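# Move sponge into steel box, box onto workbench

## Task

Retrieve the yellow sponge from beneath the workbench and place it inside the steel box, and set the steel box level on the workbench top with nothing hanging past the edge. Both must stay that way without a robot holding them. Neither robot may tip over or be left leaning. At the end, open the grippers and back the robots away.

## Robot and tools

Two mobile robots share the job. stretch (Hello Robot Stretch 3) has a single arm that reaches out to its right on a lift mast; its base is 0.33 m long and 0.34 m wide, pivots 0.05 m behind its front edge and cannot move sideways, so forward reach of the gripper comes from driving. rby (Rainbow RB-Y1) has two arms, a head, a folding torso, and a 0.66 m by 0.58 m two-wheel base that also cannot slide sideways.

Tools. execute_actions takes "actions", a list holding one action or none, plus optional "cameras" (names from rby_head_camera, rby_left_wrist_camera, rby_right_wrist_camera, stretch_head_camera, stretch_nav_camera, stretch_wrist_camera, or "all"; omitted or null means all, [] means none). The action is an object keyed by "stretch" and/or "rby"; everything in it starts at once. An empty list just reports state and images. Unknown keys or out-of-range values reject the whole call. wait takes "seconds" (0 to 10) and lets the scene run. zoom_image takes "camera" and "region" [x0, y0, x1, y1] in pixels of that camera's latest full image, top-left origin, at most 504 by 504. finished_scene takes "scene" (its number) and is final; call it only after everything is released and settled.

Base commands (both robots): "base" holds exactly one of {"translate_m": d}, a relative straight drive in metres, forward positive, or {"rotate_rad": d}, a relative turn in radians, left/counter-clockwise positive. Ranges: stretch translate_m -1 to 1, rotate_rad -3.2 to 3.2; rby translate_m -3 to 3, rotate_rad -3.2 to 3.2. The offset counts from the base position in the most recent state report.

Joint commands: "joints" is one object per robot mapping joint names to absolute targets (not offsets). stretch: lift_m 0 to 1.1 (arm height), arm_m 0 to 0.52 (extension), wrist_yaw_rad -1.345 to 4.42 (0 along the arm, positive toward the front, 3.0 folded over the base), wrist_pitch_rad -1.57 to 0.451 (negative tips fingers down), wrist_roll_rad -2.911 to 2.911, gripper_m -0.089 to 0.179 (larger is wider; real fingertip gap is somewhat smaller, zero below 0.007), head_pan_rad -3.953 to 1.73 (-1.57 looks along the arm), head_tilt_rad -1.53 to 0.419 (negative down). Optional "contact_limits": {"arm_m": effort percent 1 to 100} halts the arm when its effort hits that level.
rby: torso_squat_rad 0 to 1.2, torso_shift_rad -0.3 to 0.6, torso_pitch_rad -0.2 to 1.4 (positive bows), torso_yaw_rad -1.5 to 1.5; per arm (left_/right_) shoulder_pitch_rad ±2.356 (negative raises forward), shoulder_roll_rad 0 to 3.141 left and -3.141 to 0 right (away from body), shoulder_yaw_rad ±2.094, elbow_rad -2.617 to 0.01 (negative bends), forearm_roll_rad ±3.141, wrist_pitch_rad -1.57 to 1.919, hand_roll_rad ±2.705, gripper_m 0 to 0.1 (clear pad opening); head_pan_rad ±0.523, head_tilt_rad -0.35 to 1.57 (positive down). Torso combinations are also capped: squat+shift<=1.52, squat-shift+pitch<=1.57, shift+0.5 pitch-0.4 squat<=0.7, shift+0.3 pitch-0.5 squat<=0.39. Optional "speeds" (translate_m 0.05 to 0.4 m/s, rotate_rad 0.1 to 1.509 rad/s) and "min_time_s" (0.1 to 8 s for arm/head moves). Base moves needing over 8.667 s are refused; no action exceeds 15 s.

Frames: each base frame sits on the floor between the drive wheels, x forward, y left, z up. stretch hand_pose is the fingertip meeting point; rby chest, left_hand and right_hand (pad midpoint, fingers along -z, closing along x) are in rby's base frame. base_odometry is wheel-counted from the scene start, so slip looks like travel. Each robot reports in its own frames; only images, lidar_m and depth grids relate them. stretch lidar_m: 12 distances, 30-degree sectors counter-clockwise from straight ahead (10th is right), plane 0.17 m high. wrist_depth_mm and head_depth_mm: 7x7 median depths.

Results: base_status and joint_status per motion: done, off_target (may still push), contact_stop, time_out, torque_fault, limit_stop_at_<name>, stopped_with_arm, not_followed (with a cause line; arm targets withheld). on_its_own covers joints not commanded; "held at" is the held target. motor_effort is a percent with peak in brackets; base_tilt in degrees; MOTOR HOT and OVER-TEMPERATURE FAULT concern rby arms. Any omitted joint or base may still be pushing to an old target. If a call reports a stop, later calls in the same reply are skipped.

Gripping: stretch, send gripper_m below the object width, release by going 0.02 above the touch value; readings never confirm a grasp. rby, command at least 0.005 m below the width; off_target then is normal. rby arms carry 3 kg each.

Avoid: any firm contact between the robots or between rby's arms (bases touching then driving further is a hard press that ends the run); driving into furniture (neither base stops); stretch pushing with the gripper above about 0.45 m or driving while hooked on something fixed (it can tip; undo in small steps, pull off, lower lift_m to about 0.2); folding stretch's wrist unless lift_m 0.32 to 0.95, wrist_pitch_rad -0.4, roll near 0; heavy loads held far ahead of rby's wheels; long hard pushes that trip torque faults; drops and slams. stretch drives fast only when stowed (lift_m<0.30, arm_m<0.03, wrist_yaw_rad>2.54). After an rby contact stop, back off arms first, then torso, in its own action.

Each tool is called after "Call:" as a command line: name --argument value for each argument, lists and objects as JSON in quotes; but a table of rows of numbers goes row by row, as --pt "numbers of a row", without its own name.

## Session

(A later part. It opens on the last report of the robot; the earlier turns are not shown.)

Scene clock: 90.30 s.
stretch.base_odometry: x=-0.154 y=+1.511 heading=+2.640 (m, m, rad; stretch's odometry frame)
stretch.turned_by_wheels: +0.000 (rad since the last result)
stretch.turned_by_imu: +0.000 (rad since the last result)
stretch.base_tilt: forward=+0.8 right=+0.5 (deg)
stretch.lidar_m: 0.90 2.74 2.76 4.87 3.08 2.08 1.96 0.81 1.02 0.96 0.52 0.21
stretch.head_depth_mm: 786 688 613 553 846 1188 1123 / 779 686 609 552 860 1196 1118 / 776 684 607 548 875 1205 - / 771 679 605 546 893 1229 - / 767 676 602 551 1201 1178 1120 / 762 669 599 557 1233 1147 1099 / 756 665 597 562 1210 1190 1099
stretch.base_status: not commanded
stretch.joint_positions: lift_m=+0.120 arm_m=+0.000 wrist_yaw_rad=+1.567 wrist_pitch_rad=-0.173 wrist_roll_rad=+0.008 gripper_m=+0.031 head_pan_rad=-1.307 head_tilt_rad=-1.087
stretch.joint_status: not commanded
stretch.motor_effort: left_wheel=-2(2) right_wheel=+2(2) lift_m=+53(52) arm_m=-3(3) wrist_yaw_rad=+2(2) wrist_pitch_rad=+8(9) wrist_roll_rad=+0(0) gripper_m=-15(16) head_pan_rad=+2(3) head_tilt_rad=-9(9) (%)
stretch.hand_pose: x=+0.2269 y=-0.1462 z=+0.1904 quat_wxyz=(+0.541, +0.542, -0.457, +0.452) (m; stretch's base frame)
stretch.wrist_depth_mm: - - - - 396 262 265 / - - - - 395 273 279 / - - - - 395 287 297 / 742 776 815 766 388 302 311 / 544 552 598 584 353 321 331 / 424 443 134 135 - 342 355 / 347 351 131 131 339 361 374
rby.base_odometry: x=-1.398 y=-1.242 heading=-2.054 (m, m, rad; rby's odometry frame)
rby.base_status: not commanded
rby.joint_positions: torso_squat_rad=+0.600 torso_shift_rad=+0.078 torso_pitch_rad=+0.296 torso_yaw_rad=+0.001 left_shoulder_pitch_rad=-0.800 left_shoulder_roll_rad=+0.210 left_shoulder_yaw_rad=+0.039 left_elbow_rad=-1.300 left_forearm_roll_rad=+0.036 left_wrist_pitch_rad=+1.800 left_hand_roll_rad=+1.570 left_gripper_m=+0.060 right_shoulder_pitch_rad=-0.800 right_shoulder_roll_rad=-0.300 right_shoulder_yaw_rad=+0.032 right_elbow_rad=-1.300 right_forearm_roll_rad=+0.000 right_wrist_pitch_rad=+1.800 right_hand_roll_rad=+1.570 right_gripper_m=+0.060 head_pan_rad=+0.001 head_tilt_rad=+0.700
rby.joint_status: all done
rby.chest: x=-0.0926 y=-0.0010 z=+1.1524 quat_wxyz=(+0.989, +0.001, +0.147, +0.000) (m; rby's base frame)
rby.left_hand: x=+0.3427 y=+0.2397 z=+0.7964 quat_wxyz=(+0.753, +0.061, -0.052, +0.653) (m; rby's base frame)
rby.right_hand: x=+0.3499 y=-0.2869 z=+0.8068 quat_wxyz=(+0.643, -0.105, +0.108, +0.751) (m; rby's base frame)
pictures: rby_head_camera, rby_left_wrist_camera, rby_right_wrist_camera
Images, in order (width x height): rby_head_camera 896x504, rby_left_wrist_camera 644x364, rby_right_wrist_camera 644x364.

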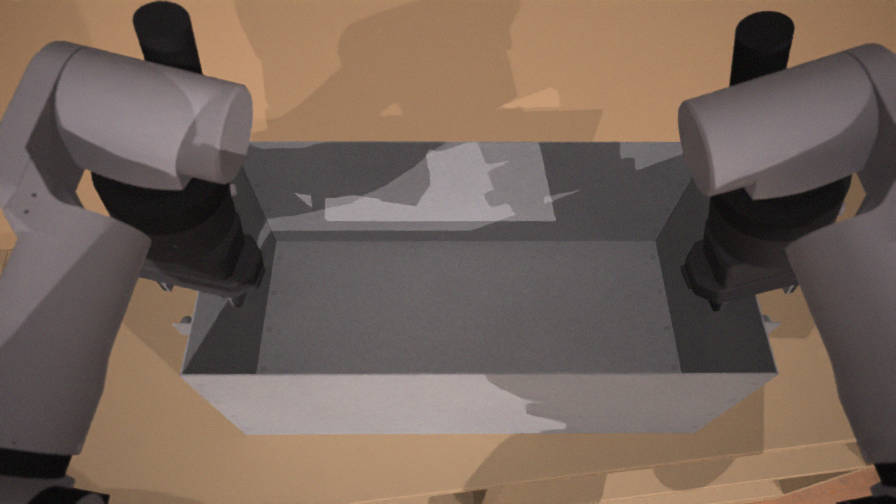

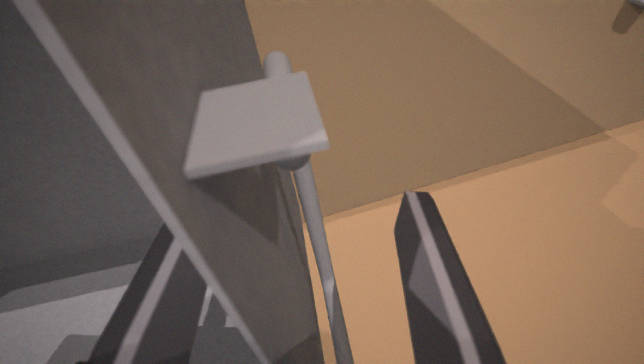

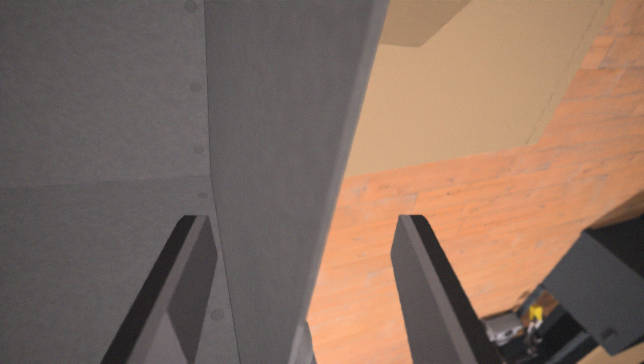

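Call:
execute_actions --actions '[{"rby":{"base":{"translate_m":0.045},"speeds":{"translate_m":0.05}}}]' --cameras '[]'

Call:
execute_actions --actions '[{"rby":{"joints":{"left_gripper_m":0.0,"right_gripper_m":0.0}}}]' --cameras '[]'

Call:
execute_actions --actions '[{"rby":{"joints":{"torso_squat_rad":0.2}}}]' --cameras '["rby_head_camera","rby_left_wrist_camera"]'

Scene clock: 92.53 s.
stretch.base_odometry: x=-0.154 y=+1.511 heading=+2.640 (m, m, rad; stretch's odometry frame)
stretch.turned_by_wheels: +0.000 (rad since the last result)
stretch.turned_by_imu: +0.000 (rad since the last result)
stretch.base_tilt: forward=+0.6 right=+0.3 (deg)
stretch.lidar_m: 0.89 2.74 2.78 4.87 3.08 2.07 1.96 0.81 1.02 0.96 0.52 0.21
stretch.head_depth_mm: 785 687 612 553 846 1192 1115 / 781 684 610 550 861 1195 1123 / 772 684 606 548 867 1198 - / 769 675 604 547 887 1232 - / 765 677 603 552 1201 1177 1116 / 760 669 600 556 1225 1151 1095 / 755 666 595 561 1212 1178 1098
stretch.base_status: not commanded
stretch.joint_positions: lift_m=+0.120 arm_m=+0.000 wrist_yaw_rad=+1.567 wrist_pitch_rad=-0.173 wrist_roll_rad=+0.008 gripper_m=+0.031 head_pan_rad=-1.307 head_tilt_rad=-1.087
stretch.joint_status: not commanded
stretch.motor_effort: left_wheel=-2(2) right_wheel=+2(2) lift_m=+53(52) arm_m=-3(3) wrist_yaw_rad=+3(2) wrist_pitch_rad=+8(8) wrist_roll_rad=+0(0) gripper_m=-15(16) head_pan_rad=+3(3) head_tilt_rad=-8(8) (%)
stretch.hand_pose: x=+0.2269 y=-0.1462 z=+0.1904 quat_wxyz=(+0.541, +0.542, -0.457, +0.452) (m; stretch's base frame)
stretch.wrist_depth_mm: - - - - 393 260 266 / - - - - 394 272 279 / - - - - 391 287 294 / 742 768 804 776 392 303 309 / 553 565 597 587 357 318 327 / 427 441 134 135 - 342 348 / 356 350 131 132 335 360 374
rby.base_odometry: x=-1.419 y=-1.282 heading=-2.054 (m, m, rad; rby's odometry frame)
rby.base_status: done
rby.joint_positions: torso_squat_rad=+0.600 torso_shift_rad=+0.078 torso_pitch_rad=+0.296 torso_yaw_rad=+0.001 left_shoulder_pitch_rad=-0.800 left_shoulder_roll_rad=+0.210 left_shoulder_yaw_rad=+0.039 left_elbow_rad=-1.300 left_forearm_roll_rad=+0.036 left_wrist_pitch_rad=+1.800 left_hand_roll_rad=+1.570 left_gripper_m=+0.060 right_shoulder_pitch_rad=-0.800 right_shoulder_roll_rad=-0.300 right_shoulder_yaw_rad=+0.032 right_elbow_rad=-1.300 right_forearm_roll_rad=+0.000 right_wrist_pitch_rad=+1.800 right_hand_roll_rad=+1.570 right_gripper_m=+0.060 head_pan_rad=+0.001 head_tilt_rad=+0.700
rby.joint_status: not commanded
rby.chest: x=-0.0925 y=-0.0010 z=+1.1524 quat_wxyz=(+0.989, +0.001, +0.147, +0.000) (m; rby's base frame)
rby.left_hand: x=+0.3427 y=+0.2397 z=+0.7962 quat_wxyz=(+0.753, +0.061, -0.051, +0.653) (m; rby's base frame)
rby.right_hand: x=+0.3498 y=-0.2870 z=+0.8067 quat_wxyz=(+0.643, -0.105, +0.109, +0.751) (m; rby's base frame)
pictures: none
No camera images: the call's "cameras" was empty. Leave "cameras" out to get every camera's image.

Scene clock: 93.63 s.
stretch.base_odometry: x=-0.154 y=+1.511 heading=+2.640 (m, m, rad; stretch's odometry frame)
stretch.turned_by_wheels: +0.000 (rad since the last result)
stretch.turned_by_imu: +0.000 (rad since the last result)
stretch.base_tilt: forward=+0.6 right=+0.4 (deg)
stretch.lidar_m: 0.89 2.73 2.77 4.87 3.08 2.08 1.96 0.81 1.02 0.96 0.52 0.21
stretch.head_depth_mm: 784 690 613 554 845 1189 1113 / 781 684 610 550 857 1186 1120 / 777 682 609 549 871 1203 - / 771 677 606 546 893 1232 - / 766 673 603 550 1205 1182 1111 / 765 672 599 556 1229 1149 1101 / 758 669 596 561 1210 1187 1096
stretch.base_status: not commanded
stretch.joint_positions: lift_m=+0.120 arm_m=+0.000 wrist_yaw_rad=+1.567 wrist_pitch_rad=-0.173 wrist_roll_rad=+0.008 gripper_m=+0.031 head_pan_rad=-1.307 head_tilt_rad=-1.087
stretch.joint_status: not commanded
stretch.motor_effort: left_wheel=-2(2) right_wheel=+2(2) lift_m=+53(52) arm_m=-3(3) wrist_yaw_rad=+2(3) wrist_pitch_rad=+9(8) wrist_roll_rad=+0(0) gripper_m=-16(15) head_pan_rad=+2(2) head_tilt_rad=-8(8) (%)
stretch.hand_pose: x=+0.2269 y=-0.1462 z=+0.1904 quat_wxyz=(+0.541, +0.542, -0.457, +0.452) (m; stretch's base frame)
stretch.wrist_depth_mm: - - - - 402 263 266 / - - - - 395 273 280 / - - - - 387 286 291 / 753 791 792 765 391 299 311 / 550 555 599 574 356 321 332 / 426 445 134 136 - 338 353 / 357 347 131 132 341 358 368
rby.base_odometry: x=-1.419 y=-1.282 heading=-2.054 (m, m, rad; rby's odometry frame)
rby.base_status: not commanded
rby.joint_positions: torso_squat_rad=+0.600 torso_shift_rad=+0.079 torso_pitch_rad=+0.297 torso_yaw_rad=+0.001 left_shoulder_pitch_rad=-0.801 left_shoulder_roll_rad=+0.201 left_shoulder_yaw_rad=+0.038 left_elbow_rad=-1.301 left_forearm_roll_rad=+0.040 left_wrist_pitch_rad=+1.799 left_hand_roll_rad=+1.570 left_gripper_m=+0.010 right_shoulder_pitch_rad=-0.801 right_shoulder_roll_rad=-0.290 right_shoulder_yaw_rad=+0.033 right_elbow_rad=-1.300 right_forearm_roll_rad=-0.004 right_wrist_pitch_rad=+1.800 right_hand_roll_rad=+1.570 right_gripper_m=+0.015 head_pan_rad=+0.001 head_tilt_rad=+0.700
rby.joint_status: left_gripper_m off_target (ended at +0.010, target +0.000); right_gripper_m off_target (ended at +0.015, target +0.000)
rby.chest: x=-0.0921 y=-0.0011 z=+1.1524 quat_wxyz=(+0.989, +0.001, +0.148, +0.000) (m; rby's base frame)
rby.left_hand: x=+0.3423 y=+0.2333 z=+0.7952 quat_wxyz=(+0.756, +0.058, -0.047, +0.651) (m; rby's base frame)
rby.right_hand: x=+0.3495 y=-0.2806 z=+0.8048 quat_wxyz=(+0.641, -0.101, +0.105, +0.754) (m; rby's base frame)
pictures: none
No camera images: the call's "cameras" was empty. Leave "cameras" out to get every camera's image.

Scene clock: 95.73 s.
stretch.base_odometry: x=-0.154 y=+1.511 heading=+2.640 (m, m, rad; stretch's odometry frame)
stretch.turned_by_wheels: +0.000 (rad since the last result)
stretch.turned_by_imu: +0.000 (rad since the last result)
stretch.base_tilt: forward=+0.7 right=+0.3 (deg)
stretch.lidar_m: 0.89 2.73 2.77 4.87 3.07 2.07 1.96 0.81 1.02 0.96 0.52 0.21
stretch.head_depth_mm: 785 688 613 552 847 1185 1112 / 776 684 611 551 863 1200 1119 / 776 683 608 549 872 1197 - / 772 677 605 546 887 1221 - / 770 673 602 553 1199 1187 1114 / 762 671 601 557 1217 1148 1102 / 758 667 595 562 1216 1192 1102
stretch.base_status: not commanded
stretch.joint_positions: lift_m=+0.120 arm_m=+0.000 wrist_yaw_rad=+1.567 wrist_pitch_rad=-0.173 wrist_roll_rad=+0.008 gripper_m=+0.031 head_pan_rad=-1.307 head_tilt_rad=-1.087
stretch.joint_status: not commanded
stretch.motor_effort: left_wheel=-2(2) right_wheel=+2(2) lift_m=+53(52) arm_m=-3(3) wrist_yaw_rad=+2(1) wrist_pitch_rad=+8(8) wrist_roll_rad=+0(0) gripper_m=-16(15) head_pan_rad=+2(3) head_tilt_rad=-9(8) (%)
stretch.hand_pose: x=+0.2269 y=-0.1462 z=+0.1904 quat_wxyz=(+0.541, +0.542, -0.457, +0.452) (m; stretch's base frame)
stretch.wrist_depth_mm: - - - - 389 261 267 / - - - - 391 271 281 / - - - - 390 287 296 / 740 773 815 772 397 303 311 / 544 557 620 583 353 322 331 / 429 440 133 135 - 340 356 / 358 353 131 131 338 361 372
rby.base_odometry: x=-1.419 y=-1.282 heading=-2.054 (m, m, rad; rby's odometry frame)
rby.base_status: not commanded
rby.joint_positions: torso_squat_rad=+0.200 torso_shift_rad=+0.079 torso_pitch_rad=+0.298 torso_yaw_rad=+0.001 left_shoulder_pitch_rad=-0.801 left_shoulder_roll_rad=+0.201 left_shoulder_yaw_rad=+0.038 left_elbow_rad=-1.300 left_forearm_roll_rad=+0.040 left_wrist_pitch_rad=+1.799 left_hand_roll_rad=+1.570 left_gripper_m=+0.010 right_shoulder_pitch_rad=-0.800 right_shoulder_roll_rad=-0.290 right_shoulder_yaw_rad=+0.033 right_elbow_rad=-1.300 right_forearm_roll_rad=-0.004 right_wrist_pitch_rad=+1.799 right_hand_roll_rad=+1.570 right_gripper_m=+0.015 head_pan_rad=+0.001 head_tilt_rad=+0.700
rby.joint_status: all done
rby.chest: x=-0.0830 y=-0.0012 z=+1.2602 quat_wxyz=(+0.989, +0.001, +0.148, +0.000) (m; rby's base frame)
rby.left_hand: x=+0.3506 y=+0.2334 z=+0.9020 quat_wxyz=(+0.756, +0.059, -0.046, +0.651) (m; rby's base frame)
rby.right_hand: x=+0.3579 y=-0.2806 z=+0.9118 quat_wxyz=(+0.641, -0.100, +0.105, +0.754) (m; rby's base frame)
pictures: rby_head_camera, rby_left_wrist_camera
Images, in order (width x height): rby_head_camera 896x504, rby_left_wrist_camera 644x364.

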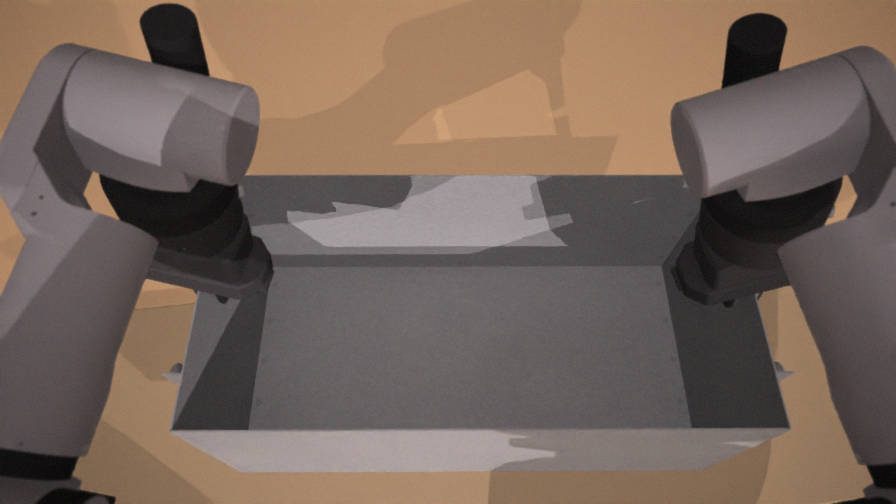

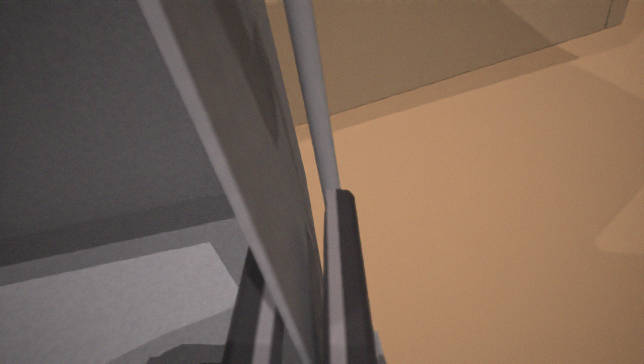

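Call:
execute_actions --actions '[{"rby":{"base":{"translate_m":-0.5},"speeds":{"translate_m":0.2},"min_time_s":5,"joints":{"torso_squat_rad":0.0,"left_shoulder_pitch_rad":-1.7,"right_shoulder_pitch_rad":-1.7,"left_elbow_rad":-0.5,"right_elbow_rad":-0.5,"left_wrist_pitch_rad":1.9,"right_wrist_pitch_rad":1.9,"head_tilt_rad":0.3}}}]' --cameras '["rby_head_camera"]'

Scene clock: 101.90 s.
stretch.base_odometry: x=-0.154 y=+1.511 heading=+2.640 (m, m, rad; stretch's odometry frame)
stretch.turned_by_wheels: +0.000 (rad since the last result)
stretch.turned_by_imu: +0.001 (rad since the last result)
stretch.base_tilt: forward=+0.5 right=+0.3 (deg)
stretch.lidar_m: 0.90 2.73 2.57 4.86 3.08 2.07 1.96 0.81 1.02 0.96 0.52 0.21
stretch.head_depth_mm: 781 688 614 554 845 1196 1120 / 781 686 612 550 860 1193 1112 / 774 682 609 550 871 1203 - / 771 676 604 548 892 1231 - / 766 674 603 549 1207 1193 1113 / 760 668 598 558 1226 1150 1099 / 756 670 595 561 1216 1182 1093
stretch.base_status: not commanded
stretch.joint_positions: lift_m=+0.120 arm_m=+0.000 wrist_yaw_rad=+1.567 wrist_pitch_rad=-0.173 wrist_roll_rad=+0.008 gripper_m=+0.031 head_pan_rad=-1.307 head_tilt_rad=-1.087
stretch.joint_status: not commanded
stretch.motor_effort: left_wheel=-2(2) right_wheel=+2(2) lift_m=+53(52) arm_m=-3(3) wrist_yaw_rad=+2(3) wrist_pitch_rad=+8(8) wrist_roll_rad=+0(0) gripper_m=-15(16) head_pan_rad=+2(3) head_tilt_rad=-9(9) (%)
stretch.hand_pose: x=+0.2269 y=-0.1462 z=+0.1904 quat_wxyz=(+0.541, +0.542, -0.457, +0.452) (m; stretch's base frame)
stretch.wrist_depth_mm: - - - - 398 261 265 / - - - - 389 270 280 / - - - - 396 284 294 / 760 795 807 748 394 302 312 / 549 564 609 587 353 320 328 / 431 446 135 136 - 339 354 / 351 352 131 131 338 361 370
rby.base_odometry: x=-1.187 y=-0.839 heading=-2.053 (m, m, rad; rby's odometry frame)
rby.base_status: done
rby.joint_positions: torso_squat_rad=+0.004 torso_shift_rad=+0.079 torso_pitch_rad=+0.298 torso_yaw_rad=+0.001 left_shoulder_pitch_rad=-1.700 left_shoulder_roll_rad=+0.210 left_shoulder_yaw_rad=+0.039 left_elbow_rad=-0.500 left_forearm_roll_rad=+0.036 left_wrist_pitch_rad=+1.900 left_hand_roll_rad=+1.570 left_gripper_m=+0.000 right_shoulder_pitch_rad=-1.699 right_shoulder_roll_rad=-0.300 right_shoulder_yaw_rad=+0.032 right_elbow_rad=-0.500 right_forearm_roll_rad=+0.000 right_wrist_pitch_rad=+1.900 right_hand_roll_rad=+1.570 right_gripper_m=+0.000 head_pan_rad=+0.001 head_tilt_rad=+0.300
rby.joint_status: torso_squat_rad contact_stop (moved -0.196 of -0.200); the others done
rby.on_its_own: left_gripper_m moved -0.010 to your old target +0.000; right_gripper_m moved -0.015 to your old target +0.000
rby.chest: x=-0.0818 y=-0.0011 z=+1.2741 quat_wxyz=(+0.989, +0.001, +0.148, +0.001) (m; rby's base frame)
rby.left_hand: x=+0.4563 y=+0.1461 z=+1.1328 quat_wxyz=(+0.782, +0.095, -0.073, +0.612) (m; rby's base frame)
rby.right_hand: x=+0.4693 y=-0.2076 z=+1.1514 quat_wxyz=(+0.639, -0.123, +0.126, +0.749) (m; rby's base frame)
pictures: rby_head_camera
Images, in order (width x height): rby_head_camera 896x504.

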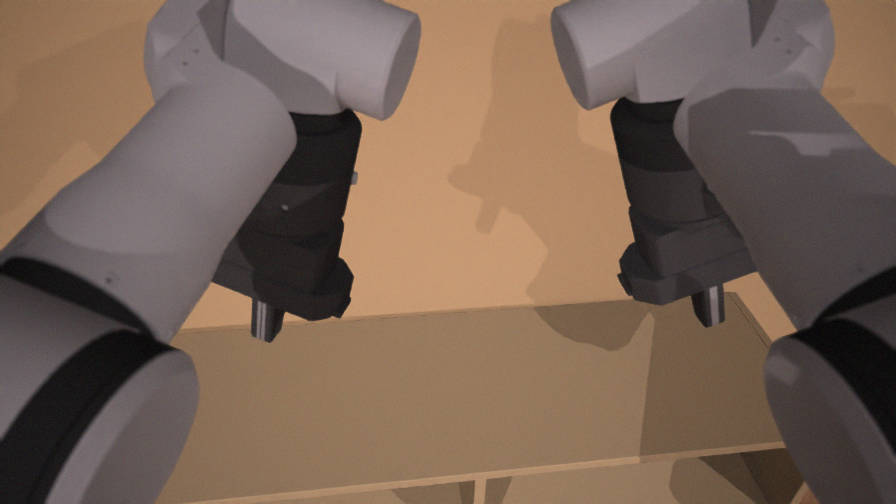

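Call:
execute_actions --actions '[{"rby":{"base":{"translate_m":-0.3},"joints":{"torso_squat_rad":0.1,"head_tilt_rad":1.0,"left_shoulder_roll_rad":0.8,"right_shoulder_roll_rad":-0.8,"left_gripper_m":0.1,"right_gripper_m":0.1}}}]' --cameras '["rby_head_camera","stretch_nav_camera"]'

Scene clock: 104.40 s.
stretch.base_odometry: x=-0.154 y=+1.511 heading=+2.640 (m, m, rad; stretch's odometry frame)
stretch.turned_by_wheels: +0.000 (rad since the last result)
stretch.turned_by_imu: +0.000 (rad since the last result)
stretch.base_tilt: forward=+0.6 right=+0.3 (deg)
stretch.lidar_m: 0.89 2.74 2.47 2.47 3.08 2.08 1.96 0.81 1.02 0.96 0.53 0.21
stretch.head_depth_mm: 788 688 614 553 841 1187 1119 / 781 685 610 550 859 1194 1117 / 779 681 607 548 874 1205 - / 769 679 603 545 888 1220 - / 764 673 601 553 1199 1181 1111 / 764 672 599 557 1224 1150 1102 / 758 669 598 560 1212 1185 1093
stretch.base_status: not commanded
stretch.joint_positions: lift_m=+0.120 arm_m=+0.000 wrist_yaw_rad=+1.567 wrist_pitch_rad=-0.173 wrist_roll_rad=+0.008 gripper_m=+0.031 head_pan_rad=-1.307 head_tilt_rad=-1.087
stretch.joint_status: not commanded
stretch.motor_effort: left_wheel=-2(2) right_wheel=+2(2) lift_m=+53(53) arm_m=-3(3) wrist_yaw_rad=+2(1) wrist_pitch_rad=+8(8) wrist_roll_rad=+0(0) gripper_m=-15(16) head_pan_rad=+3(3) head_tilt_rad=-8(8) (%)
stretch.hand_pose: x=+0.2269 y=-0.1462 z=+0.1904 quat_wxyz=(+0.541, +0.542, -0.457, +0.452) (m; stretch's base frame)
stretch.wrist_depth_mm: - - - - 392 263 266 / - - - - 399 270 276 / - - - - 395 286 297 / 754 790 814 773 386 301 314 / 543 568 611 587 355 323 330 / 428 442 133 136 - 344 356 / 353 346 131 132 332 359 373
rby.base_odometry: x=-1.048 y=-0.573 heading=-2.052 (m, m, rad; rby's odometry frame)
rby.base_status: done
rby.joint_positions: torso_squat_rad=+0.100 torso_shift_rad=+0.079 torso_pitch_rad=+0.298 torso_yaw_rad=+0.001 left_shoulder_pitch_rad=-1.700 left_shoulder_roll_rad=+0.800 left_shoulder_yaw_rad=+0.039 left_elbow_rad=-0.500 left_forearm_roll_rad=+0.036 left_wrist_pitch_rad=+1.900 left_hand_roll_rad=+1.570 left_gripper_m=+0.099 right_shoulder_pitch_rad=-1.700 right_shoulder_roll_rad=-0.800 right_shoulder_yaw_rad=+0.032 right_elbow_rad=-0.500 right_forearm_roll_rad=+0.000 right_wrist_pitch_rad=+1.900 right_hand_roll_rad=+1.570 right_gripper_m=+0.100 head_pan_rad=+0.001 head_tilt_rad=+1.000
rby.joint_status: all done
rby.chest: x=-0.0820 y=-0.0012 z=+1.2706 quat_wxyz=(+0.989, +0.001, +0.148, +0.001) (m; rby's base frame)
rby.left_hand: x=+0.4452 y=+0.4484 z=+1.2422 quat_wxyz=(+0.572, +0.085, -0.149, +0.803) (m; rby's base frame)
rby.right_hand: x=+0.4409 y=-0.4628 z=+1.2453 quat_wxyz=(+0.797, -0.176, +0.125, +0.564) (m; rby's base frame)
pictures: rby_head_camera, stretch_nav_camera (sideways: a quarter turn counterclockwise sets it upright)
Images, in order (width x height): rby_head_camera 896x504, stretch_nav_camera 672x504.

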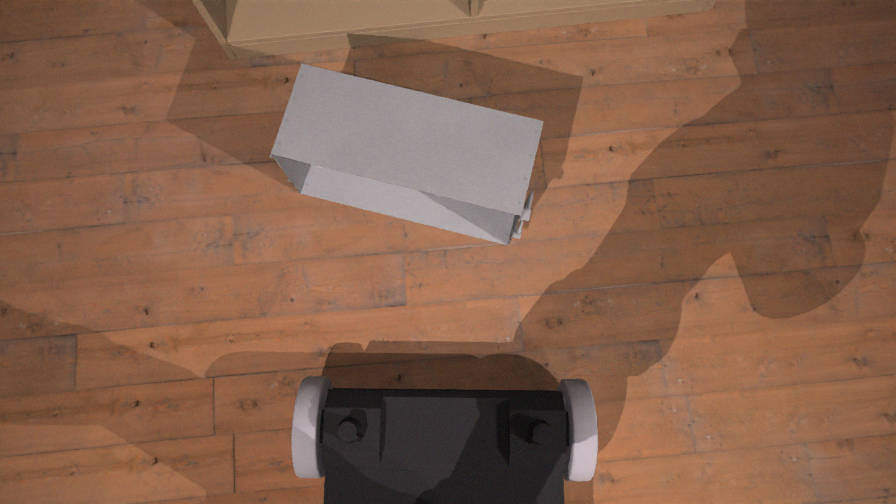

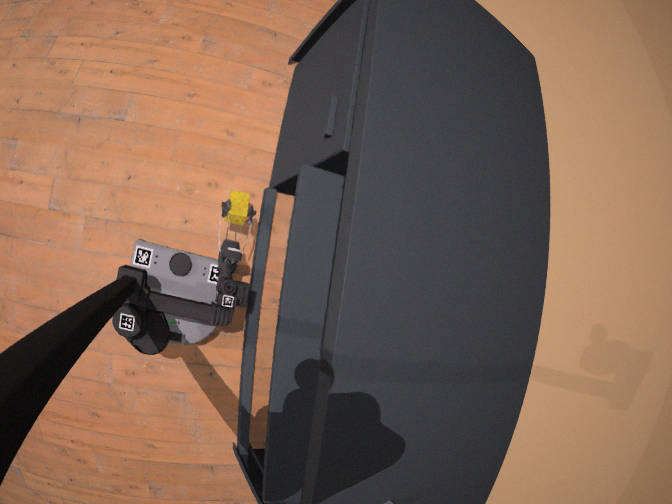

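Call:
execute_actions --actions '[{"rby":{"base":{"rotate_rad":-0.84},"joints":{"left_shoulder_roll_rad":0.02,"right_shoulder_roll_rad":-0.02,"left_shoulder_yaw_rad":0,"right_shoulder_yaw_rad":0,"left_forearm_roll_rad":0,"left_hand_roll_rad":0,"right_hand_roll_rad":0,"left_shoulder_pitch_rad":-1.0,"right_shoulder_pitch_rad":-1.0,"left_elbow_rad":-0.6,"right_elbow_rad":-0.6,"left_wrist_pitch_rad":-0.57,"right_wrist_pitch_rad":-0.57}}}]' --cameras '[]'

Call:
execute_actions --actions '[{"rby":{"base":{"translate_m":-0.413},"joints":{"torso_squat_rad":1.2,"torso_shift_rad":0.3,"torso_pitch_rad":0.6}}}]' --cameras '[]'

Call:
execute_actions --actions '[{"rby":{"base":{"rotate_rad":0.59},"joints":{"head_tilt_rad":0.3}}}]' --cameras '["rby_head_camera","rby_left_wrist_camera"]'

Scene clock: 109.33 s.
stretch.base_odometry: x=-0.154 y=+1.511 heading=+2.640 (m, m, rad; stretch's odometry frame)
stretch.turned_by_wheels: +0.000 (rad since the last result)
stretch.turned_by_imu: +0.001 (rad since the last result)
stretch.base_tilt: forward=+0.5 right=+0.4 (deg)
stretch.lidar_m: 0.89 2.74 2.51 2.82 3.06 2.08 1.96 0.81 1.02 0.96 0.52 0.21
stretch.head_depth_mm: 782 685 614 552 841 1185 1116 / 778 683 611 551 864 1186 1129 / 773 681 609 547 875 1204 - / 771 678 606 545 890 1219 - / 765 672 601 551 1205 1183 1115 / 761 672 601 554 1227 1150 1094 / 753 668 595 561 1210 1185 1096
stretch.base_status: not commanded
stretch.joint_positions: lift_m=+0.120 arm_m=+0.000 wrist_yaw_rad=+1.567 wrist_pitch_rad=-0.173 wrist_roll_rad=+0.008 gripper_m=+0.031 head_pan_rad=-1.307 head_tilt_rad=-1.087
stretch.joint_status: not commanded
stretch.motor_effort: left_wheel=-2(2) right_wheel=+2(2) lift_m=+53(52) arm_m=-3(3) wrist_yaw_rad=+2(2) wrist_pitch_rad=+8(9) wrist_roll_rad=+0(0) gripper_m=-16(16) head_pan_rad=+2(2) head_tilt_rad=-9(9) (%)
stretch.hand_pose: x=+0.2269 y=-0.1462 z=+0.1904 quat_wxyz=(+0.541, +0.542, -0.457, +0.452) (m; stretch's base frame)
stretch.wrist_depth_mm: - - - - 397 261 265 / - - - - 394 271 278 / - - - - 398 286 293 / 734 769 809 783 388 302 309 / 541 547 602 587 349 322 334 / 425 444 134 135 - 341 352 / 348 349 131 131 339 361 366
rby.base_odometry: x=-1.047 y=-0.573 heading=-2.892 (m, m, rad; rby's odometry frame)
rby.base_status: done
rby.joint_positions: torso_squat_rad=+0.100 torso_shift_rad=+0.079 torso_pitch_rad=+0.298 torso_yaw_rad=+0.001 left_shoulder_pitch_rad=-1.000 left_shoulder_roll_rad=+0.020 left_shoulder_yaw_rad=+0.000 left_elbow_rad=-0.600 left_forearm_roll_rad=+0.000 left_wrist_pitch_rad=-0.570 left_hand_roll_rad=+0.000 left_gripper_m=+0.099 right_shoulder_pitch_rad=-1.000 right_shoulder_roll_rad=-0.020 right_shoulder_yaw_rad=+0.000 right_elbow_rad=-0.600 right_forearm_roll_rad=+0.000 right_wrist_pitch_rad=-0.570 right_hand_roll_rad=+0.000 right_gripper_m=+0.100 head_pan_rad=+0.001 head_tilt_rad=+1.000
rby.joint_status: all done
rby.chest: x=-0.0820 y=-0.0012 z=+1.2706 quat_wxyz=(+0.989, +0.001, +0.148, +0.001) (m; rby's base frame)
rby.left_hand: x=+0.5623 y=+0.0387 z=+1.0887 quat_wxyz=(+0.605, -0.100, -0.780, -0.125) (m; rby's base frame)
rby.right_hand: x=+0.5622 y=-0.0393 z=+1.0881 quat_wxyz=(+0.605, +0.101, -0.780, +0.124) (m; rby's base frame)
pictures: none
No camera images: the call's "cameras" was empty. Leave "cameras" out to get every camera's image.

Scene clock: 113.83 s.
stretch.base_odometry: x=-0.154 y=+1.511 heading=+2.640 (m, m, rad; stretch's odometry frame)
stretch.turned_by_wheels: +0.000 (rad since the last result)
stretch.turned_by_imu: +0.001 (rad since the last result)
stretch.base_tilt: forward=+0.6 right=+0.1 (deg)
stretch.lidar_m: 0.89 2.74 2.74 2.72 3.06 2.08 1.96 0.81 1.02 0.96 0.52 0.21
stretch.head_depth_mm: 784 689 612 554 844 1193 1114 / 778 684 610 550 862 1187 1126 / 777 680 608 547 870 1202 - / 768 677 606 547 893 1227 - / 764 673 601 552 1199 1181 1117 / 762 670 600 557 1228 1155 1105 / 756 667 598 561 1211 1188 1105
stretch.base_status: not commanded
stretch.joint_positions: lift_m=+0.120 arm_m=+0.000 wrist_yaw_rad=+1.567 wrist_pitch_rad=-0.173 wrist_roll_rad=+0.008 gripper_m=+0.031 head_pan_rad=-1.307 head_tilt_rad=-1.087
stretch.joint_status: not commanded
stretch.motor_effort: left_wheel=-2(2) right_wheel=+2(2) lift_m=+53(52) arm_m=-3(3) wrist_yaw_rad=+2(2) wrist_pitch_rad=+8(8) wrist_roll_rad=+0(0) gripper_m=-16(16) head_pan_rad=+2(3) head_tilt_rad=-9(9) (%)
stretch.hand_pose: x=+0.2269 y=-0.1462 z=+0.1904 quat_wxyz=(+0.541, +0.542, -0.457, +0.452) (m; stretch's base frame)
stretch.wrist_depth_mm: - - - - 395 260 264 / - - - - 393 272 278 / - - - - 393 286 293 / 754 801 800 777 391 302 312 / 547 568 598 590 356 316 331 / 422 441 134 135 - 340 350 / 352 352 131 131 337 363 369
rby.base_odometry: x=-0.647 y=-0.471 heading=-2.892 (m, m, rad; rby's odometry frame)
rby.base_status: done
rby.joint_positions: torso_squat_rad=+1.200 torso_shift_rad=+0.300 torso_pitch_rad=+0.600 torso_yaw_rad=+0.001 left_shoulder_pitch_rad=-1.000 left_shoulder_roll_rad=+0.020 left_shoulder_yaw_rad=+0.000 left_elbow_rad=-0.600 left_forearm_roll_rad=+0.000 left_wrist_pitch_rad=-0.570 left_hand_roll_rad=+0.000 left_gripper_m=+0.099 right_shoulder_pitch_rad=-1.000 right_shoulder_roll_rad=-0.020 right_shoulder_yaw_rad=+0.000 right_elbow_rad=-0.600 right_forearm_roll_rad=+0.000 right_wrist_pitch_rad=-0.570 right_hand_roll_rad=+0.000 right_gripper_m=+0.100 head_pan_rad=+0.001 head_tilt_rad=+1.000
rby.joint_status: all done
rby.chest: x=+0.0217 y=-0.0007 z=+0.7782 quat_wxyz=(+0.955, +0.001, +0.296, +0.001) (m; rby's base frame)
rby.left_hand: x=+0.5826 y=+0.0394 z=+0.4128 quat_wxyz=(+0.715, -0.117, -0.681, -0.108) (m; rby's base frame)
rby.right_hand: x=+0.5825 y=-0.0386 z=+0.4124 quat_wxyz=(+0.715, +0.119, -0.681, +0.107) (m; rby's base frame)
pictures: none
No camera images: the call's "cameras" was empty. Leave "cameras" out to get every camera's image.

Scene clock: 116.37 s.
stretch.base_odometry: x=-0.154 y=+1.511 heading=+2.640 (m, m, rad; stretch's odometry frame)
stretch.turned_by_wheels: +0.000 (rad since the last result)
stretch.turned_by_imu: +0.000 (rad since the last result)
stretch.base_tilt: forward=+0.8 right=+0.2 (deg)
stretch.lidar_m: 0.89 2.73 2.71 2.77 3.07 2.07 1.96 0.81 1.02 0.96 0.52 0.21
stretch.head_depth_mm: 785 686 611 553 843 1189 1115 / 778 687 611 551 861 1187 1125 / 772 683 608 548 871 1202 - / 770 676 606 547 891 1230 - / 768 673 601 552 1207 1180 1116 / 764 672 599 556 1224 1149 1101 / 757 666 597 562 1213 1194 1091
stretch.base_status: not commanded
stretch.joint_positions: lift_m=+0.120 arm_m=+0.000 wrist_yaw_rad=+1.567 wrist_pitch_rad=-0.173 wrist_roll_rad=+0.008 gripper_m=+0.031 head_pan_rad=-1.307 head_tilt_rad=-1.087
stretch.joint_status: not commanded
stretch.motor_effort: left_wheel=-1(2) right_wheel=+2(2) lift_m=+52(53) arm_m=-3(3) wrist_yaw_rad=+2(2) wrist_pitch_rad=+8(8) wrist_roll_rad=+0(0) gripper_m=-16(15) head_pan_rad=+2(3) head_tilt_rad=-9(8) (%)
stretch.hand_pose: x=+0.2269 y=-0.1462 z=+0.1904 quat_wxyz=(+0.541, +0.542, -0.457, +0.452) (m; stretch's base frame)
stretch.wrist_depth_mm: - - - - 393 263 265 / - - - - 395 272 282 / - - - - 389 286 295 / 754 803 812 753 393 302 310 / 536 551 594 601 356 320 332 / 427 444 134 135 - 338 352 / 354 352 131 132 334 359 374
rby.base_odometry: x=-0.647 y=-0.471 heading=-2.303 (m, m, rad; rby's odometry frame)
rby.base_status: done
rby.joint_positions: torso_squat_rad=+1.200 torso_shift_rad=+0.300 torso_pitch_rad=+0.600 torso_yaw_rad=+0.001 left_shoulder_pitch_rad=-1.000 left_shoulder_roll_rad=+0.020 left_shoulder_yaw_rad=+0.000 left_elbow_rad=-0.600 left_forearm_roll_rad=+0.000 left_wrist_pitch_rad=-0.570 left_hand_roll_rad=+0.000 left_gripper_m=+0.099 right_shoulder_pitch_rad=-1.000 right_shoulder_roll_rad=-0.020 right_shoulder_yaw_rad=+0.000 right_elbow_rad=-0.600 right_forearm_roll_rad=+0.000 right_wrist_pitch_rad=-0.570 right_hand_roll_rad=+0.000 right_gripper_m=+0.100 head_pan_rad=+0.001 head_tilt_rad=+0.300
rby.joint_status: all done
rby.chest: x=+0.0217 y=-0.0007 z=+0.7782 quat_wxyz=(+0.955, +0.001, +0.296, +0.001) (m; rby's base frame)
rby.left_hand: x=+0.5826 y=+0.0395 z=+0.4128 quat_wxyz=(+0.715, -0.117, -0.681, -0.108) (m; rby's base frame)
rby.right_hand: x=+0.5825 y=-0.0386 z=+0.4124 quat_wxyz=(+0.715, +0.119, -0.681, +0.107) (m; rby's base frame)
pictures: rby_head_camera, rby_left_wrist_camera
Images, in order (width x height): rby_head_camera 896x504, rby_left_wrist_camera 644x364.

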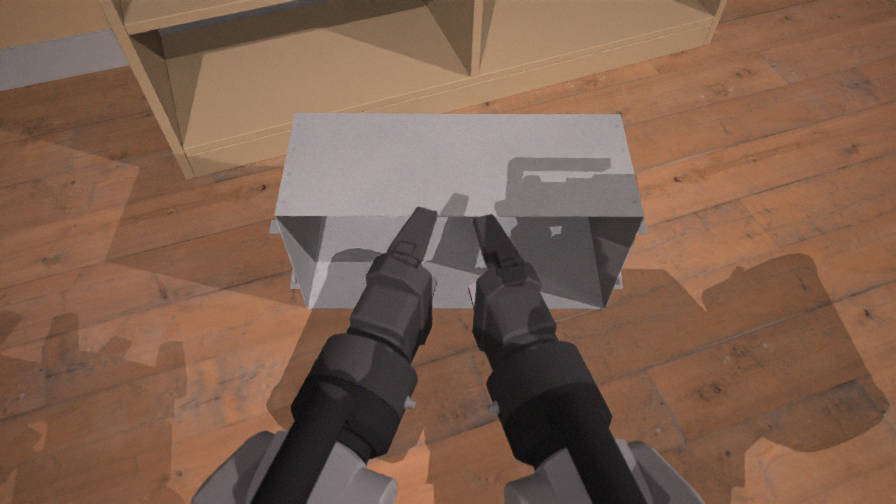

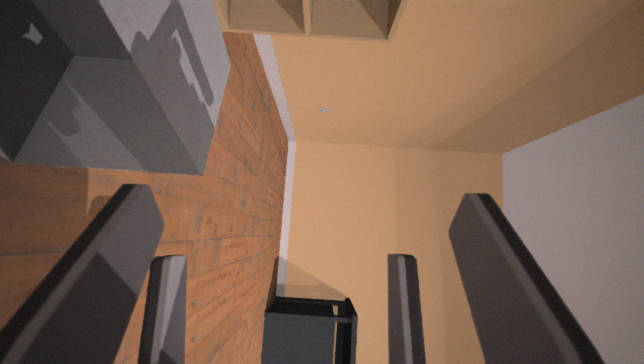

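Call:
execute_actions --actions '[{"rby":{"base":{"translate_m":-0.15},"joints":{"torso_yaw_rad":0.32,"torso_pitch_rad":0.66,"right_shoulder_roll_rad":-0.9,"right_shoulder_pitch_rad":-0.2,"right_elbow_rad":-1.5,"right_wrist_pitch_rad":0,"left_shoulder_pitch_rad":-0.8,"left_elbow_rad":-0.15,"left_wrist_pitch_rad":-0.95,"head_pan_rad":-0.2}}}]' --cameras '["rby_head_camera","rby_left_wrist_camera"]'

Scene clock: 120.77 s.
stretch.base_odometry: x=-0.154 y=+1.511 heading=+2.640 (m, m, rad; stretch's odometry frame)
stretch.turned_by_wheels: +0.000 (rad since the last result)
stretch.turned_by_imu: +0.001 (rad since the last result)
stretch.base_tilt: forward=+0.5 right=+0.3 (deg)
stretch.lidar_m: 0.89 2.73 2.71 2.70 3.06 2.07 1.96 0.80 1.02 0.96 0.52 0.21
stretch.head_depth_mm: 786 684 614 551 845 1186 1119 / 777 684 612 551 864 1193 1117 / 775 682 607 547 871 1208 - / 769 677 605 548 892 1225 - / 766 674 602 552 1203 1180 1119 / 762 670 598 558 1232 1154 1096 / 752 669 594 564 1219 1188 1096
stretch.base_status: not commanded
stretch.joint_positions: lift_m=+0.120 arm_m=+0.000 wrist_yaw_rad=+1.567 wrist_pitch_rad=-0.173 wrist_roll_rad=+0.008 gripper_m=+0.031 head_pan_rad=-1.307 head_tilt_rad=-1.087
stretch.joint_status: not commanded
stretch.motor_effort: left_wheel=-2(2) right_wheel=+2(2) lift_m=+53(52) arm_m=-3(3) wrist_yaw_rad=+2(2) wrist_pitch_rad=+9(8) wrist_roll_rad=+0(0) gripper_m=-15(15) head_pan_rad=+2(3) head_tilt_rad=-9(9) (%)
stretch.hand_pose: x=+0.2269 y=-0.1462 z=+0.1904 quat_wxyz=(+0.541, +0.542, -0.457, +0.452) (m; stretch's base frame)
stretch.wrist_depth_mm: - - - - 399 262 264 / - - - - 385 271 280 / - - - - 392 287 296 / 759 800 800 786 390 303 311 / 555 560 591 591 350 320 332 / 428 444 134 135 - 339 354 / 352 350 131 131 336 360 372
rby.base_odometry: x=-0.547 y=-0.359 heading=-2.302 (m, m, rad; rby's odometry frame)
rby.base_status: done
rby.joint_positions: torso_squat_rad=+1.200 torso_shift_rad=+0.300 torso_pitch_rad=+0.660 torso_yaw_rad=+0.320 left_shoulder_pitch_rad=-0.800 left_shoulder_roll_rad=+0.020 left_shoulder_yaw_rad=+0.000 left_elbow_rad=-0.150 left_forearm_roll_rad=+0.000 left_wrist_pitch_rad=-0.950 left_hand_roll_rad=+0.000 left_gripper_m=+0.099 right_shoulder_pitch_rad=-0.200 right_shoulder_roll_rad=-0.900 right_shoulder_yaw_rad=+0.000 right_elbow_rad=-1.500 right_forearm_roll_rad=+0.000 right_wrist_pitch_rad=+0.000 right_hand_roll_rad=+0.000 right_gripper_m=+0.100 head_pan_rad=-0.200 head_tilt_rad=+0.300
rby.joint_status: all done
rby.chest: x=+0.0367 y=-0.0007 z=+0.7673 quat_wxyz=(+0.934, +0.052, +0.320, +0.151) (m; rby's base frame)
rby.left_hand: x=+0.3260 y=+0.2946 z=+0.2628 quat_wxyz=(+0.829, +0.058, -0.555, -0.041) (m; rby's base frame)
rby.right_hand: x=+0.5509 y=-0.2510 z=+0.3288 quat_wxyz=(+0.741, -0.076, -0.514, +0.425) (m; rby's base frame)
pictures: rby_head_camera, rby_left_wrist_camera
Images, in order (width x height): rby_head_camera 896x504, rby_left_wrist_camera 644x364.

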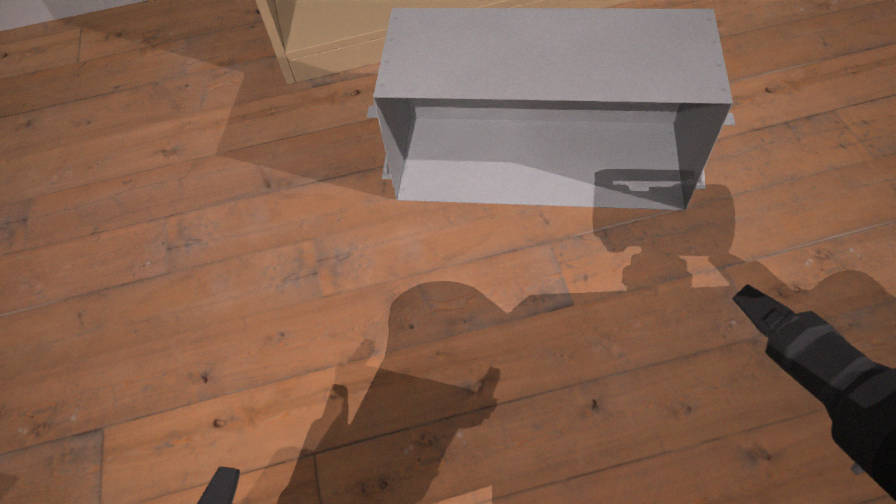

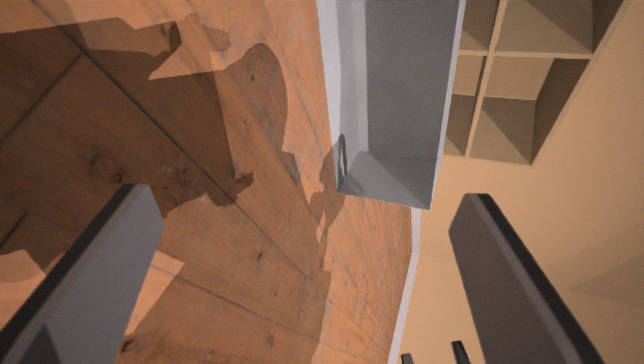

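Call:
execute_actions --actions '[{"rby":{"base":{"rotate_rad":0.28},"joints":{"torso_yaw_rad":0.0,"right_shoulder_roll_rad":-0.6,"right_shoulder_pitch_rad":0.2,"right_elbow_rad":-2.3,"head_pan_rad":-0.2,"head_tilt_rad":0.2}}}]' --cameras '["rby_head_camera","rby_left_wrist_camera"]'

Scene clock: 123.43 s.
stretch.base_odometry: x=-0.154 y=+1.511 heading=+2.640 (m, m, rad; stretch's odometry frame)
stretch.turned_by_wheels: +0.000 (rad since the last result)
stretch.turned_by_imu: +0.000 (rad since the last result)
stretch.base_tilt: forward=+0.6 right=+0.3 (deg)
stretch.lidar_m: 0.90 2.74 2.73 2.70 3.07 2.08 1.96 0.81 1.02 0.96 0.52 0.21
stretch.head_depth_mm: 783 688 614 552 840 1199 1109 / 780 686 612 554 864 1196 1123 / 777 682 609 549 870 1198 - / 770 678 606 546 890 1233 - / 766 673 602 552 1199 1184 1115 / 760 672 598 558 1228 1145 1103 / 754 668 597 563 1216 1189 1095
stretch.base_status: not commanded
stretch.joint_positions: lift_m=+0.120 arm_m=+0.000 wrist_yaw_rad=+1.567 wrist_pitch_rad=-0.173 wrist_roll_rad=+0.008 gripper_m=+0.031 head_pan_rad=-1.307 head_tilt_rad=-1.087
stretch.joint_status: not commanded
stretch.motor_effort: left_wheel=-2(2) right_wheel=+2(2) lift_m=+53(53) arm_m=-4(3) wrist_yaw_rad=+2(2) wrist_pitch_rad=+8(9) wrist_roll_rad=+0(0) gripper_m=-15(15) head_pan_rad=+3(2) head_tilt_rad=-8(9) (%)
stretch.hand_pose: x=+0.2269 y=-0.1462 z=+0.1904 quat_wxyz=(+0.541, +0.542, -0.457, +0.452) (m; stretch's base frame)
stretch.wrist_depth_mm: - - - - 399 262 266 / - - - - 398 274 280 / - - - - 393 286 298 / 768 784 828 757 393 301 313 / 544 561 601 588 359 322 333 / 426 446 134 135 - 340 353 / 351 350 131 131 337 361 375
rby.base_odometry: x=-0.547 y=-0.359 heading=-2.023 (m, m, rad; rby's odometry frame)
rby.base_status: done
rby.joint_positions: torso_squat_rad=+1.200 torso_shift_rad=+0.300 torso_pitch_rad=+0.660 torso_yaw_rad=+0.034 left_shoulder_pitch_rad=-0.800 left_shoulder_roll_rad=+0.020 left_shoulder_yaw_rad=+0.000 left_elbow_rad=-0.150 left_forearm_roll_rad=+0.000 left_wrist_pitch_rad=-0.950 left_hand_roll_rad=+0.000 left_gripper_m=+0.099 right_shoulder_pitch_rad=+0.200 right_shoulder_roll_rad=-0.600 right_shoulder_yaw_rad=+0.000 right_elbow_rad=-2.300 right_forearm_roll_rad=+0.000 right_wrist_pitch_rad=+0.000 right_hand_roll_rad=+0.000 right_gripper_m=+0.100 head_pan_rad=-0.200 head_tilt_rad=+0.200
rby.joint_status: torso_yaw_rad limit_stop_at_own_body (moved -0.286 of -0.320); the others done
rby.on_its_own: torso_yaw_rad is held at +0.034, not at your +0.000, since a limit_stop_at_own_body
rby.chest: x=+0.0367 y=-0.0007 z=+0.7673 quat_wxyz=(+0.946, +0.006, +0.324, +0.016) (m; rby's base frame)
rby.left_hand: x=+0.3745 y=+0.1308 z=+0.2252 quat_wxyz=(+0.821, -0.077, -0.560, -0.085) (m; rby's base frame)
rby.right_hand: x=+0.3817 y=-0.2203 z=+0.5283 quat_wxyz=(+0.718, -0.015, -0.631, +0.295) (m; rby's base frame)
pictures: rby_head_camera, rby_left_wrist_camera
Images, in order (width x height): rby_head_camera 896x504, rby_left_wrist_camera 644x364.

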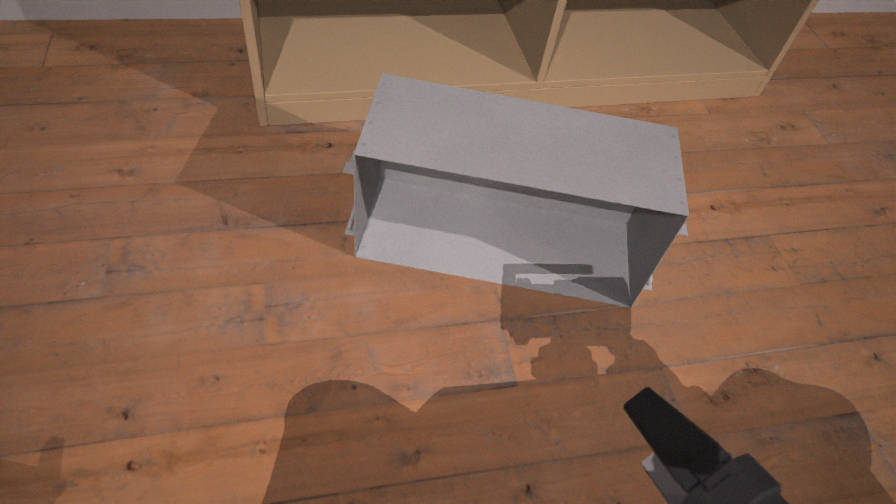

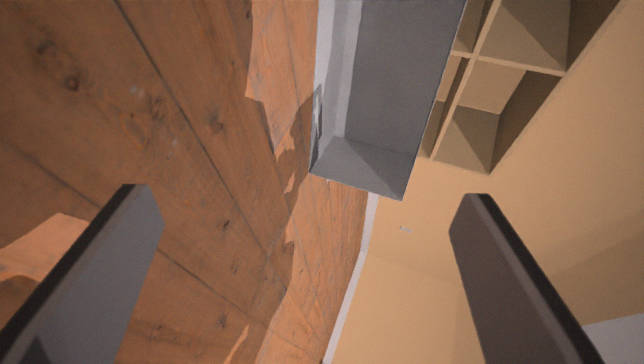

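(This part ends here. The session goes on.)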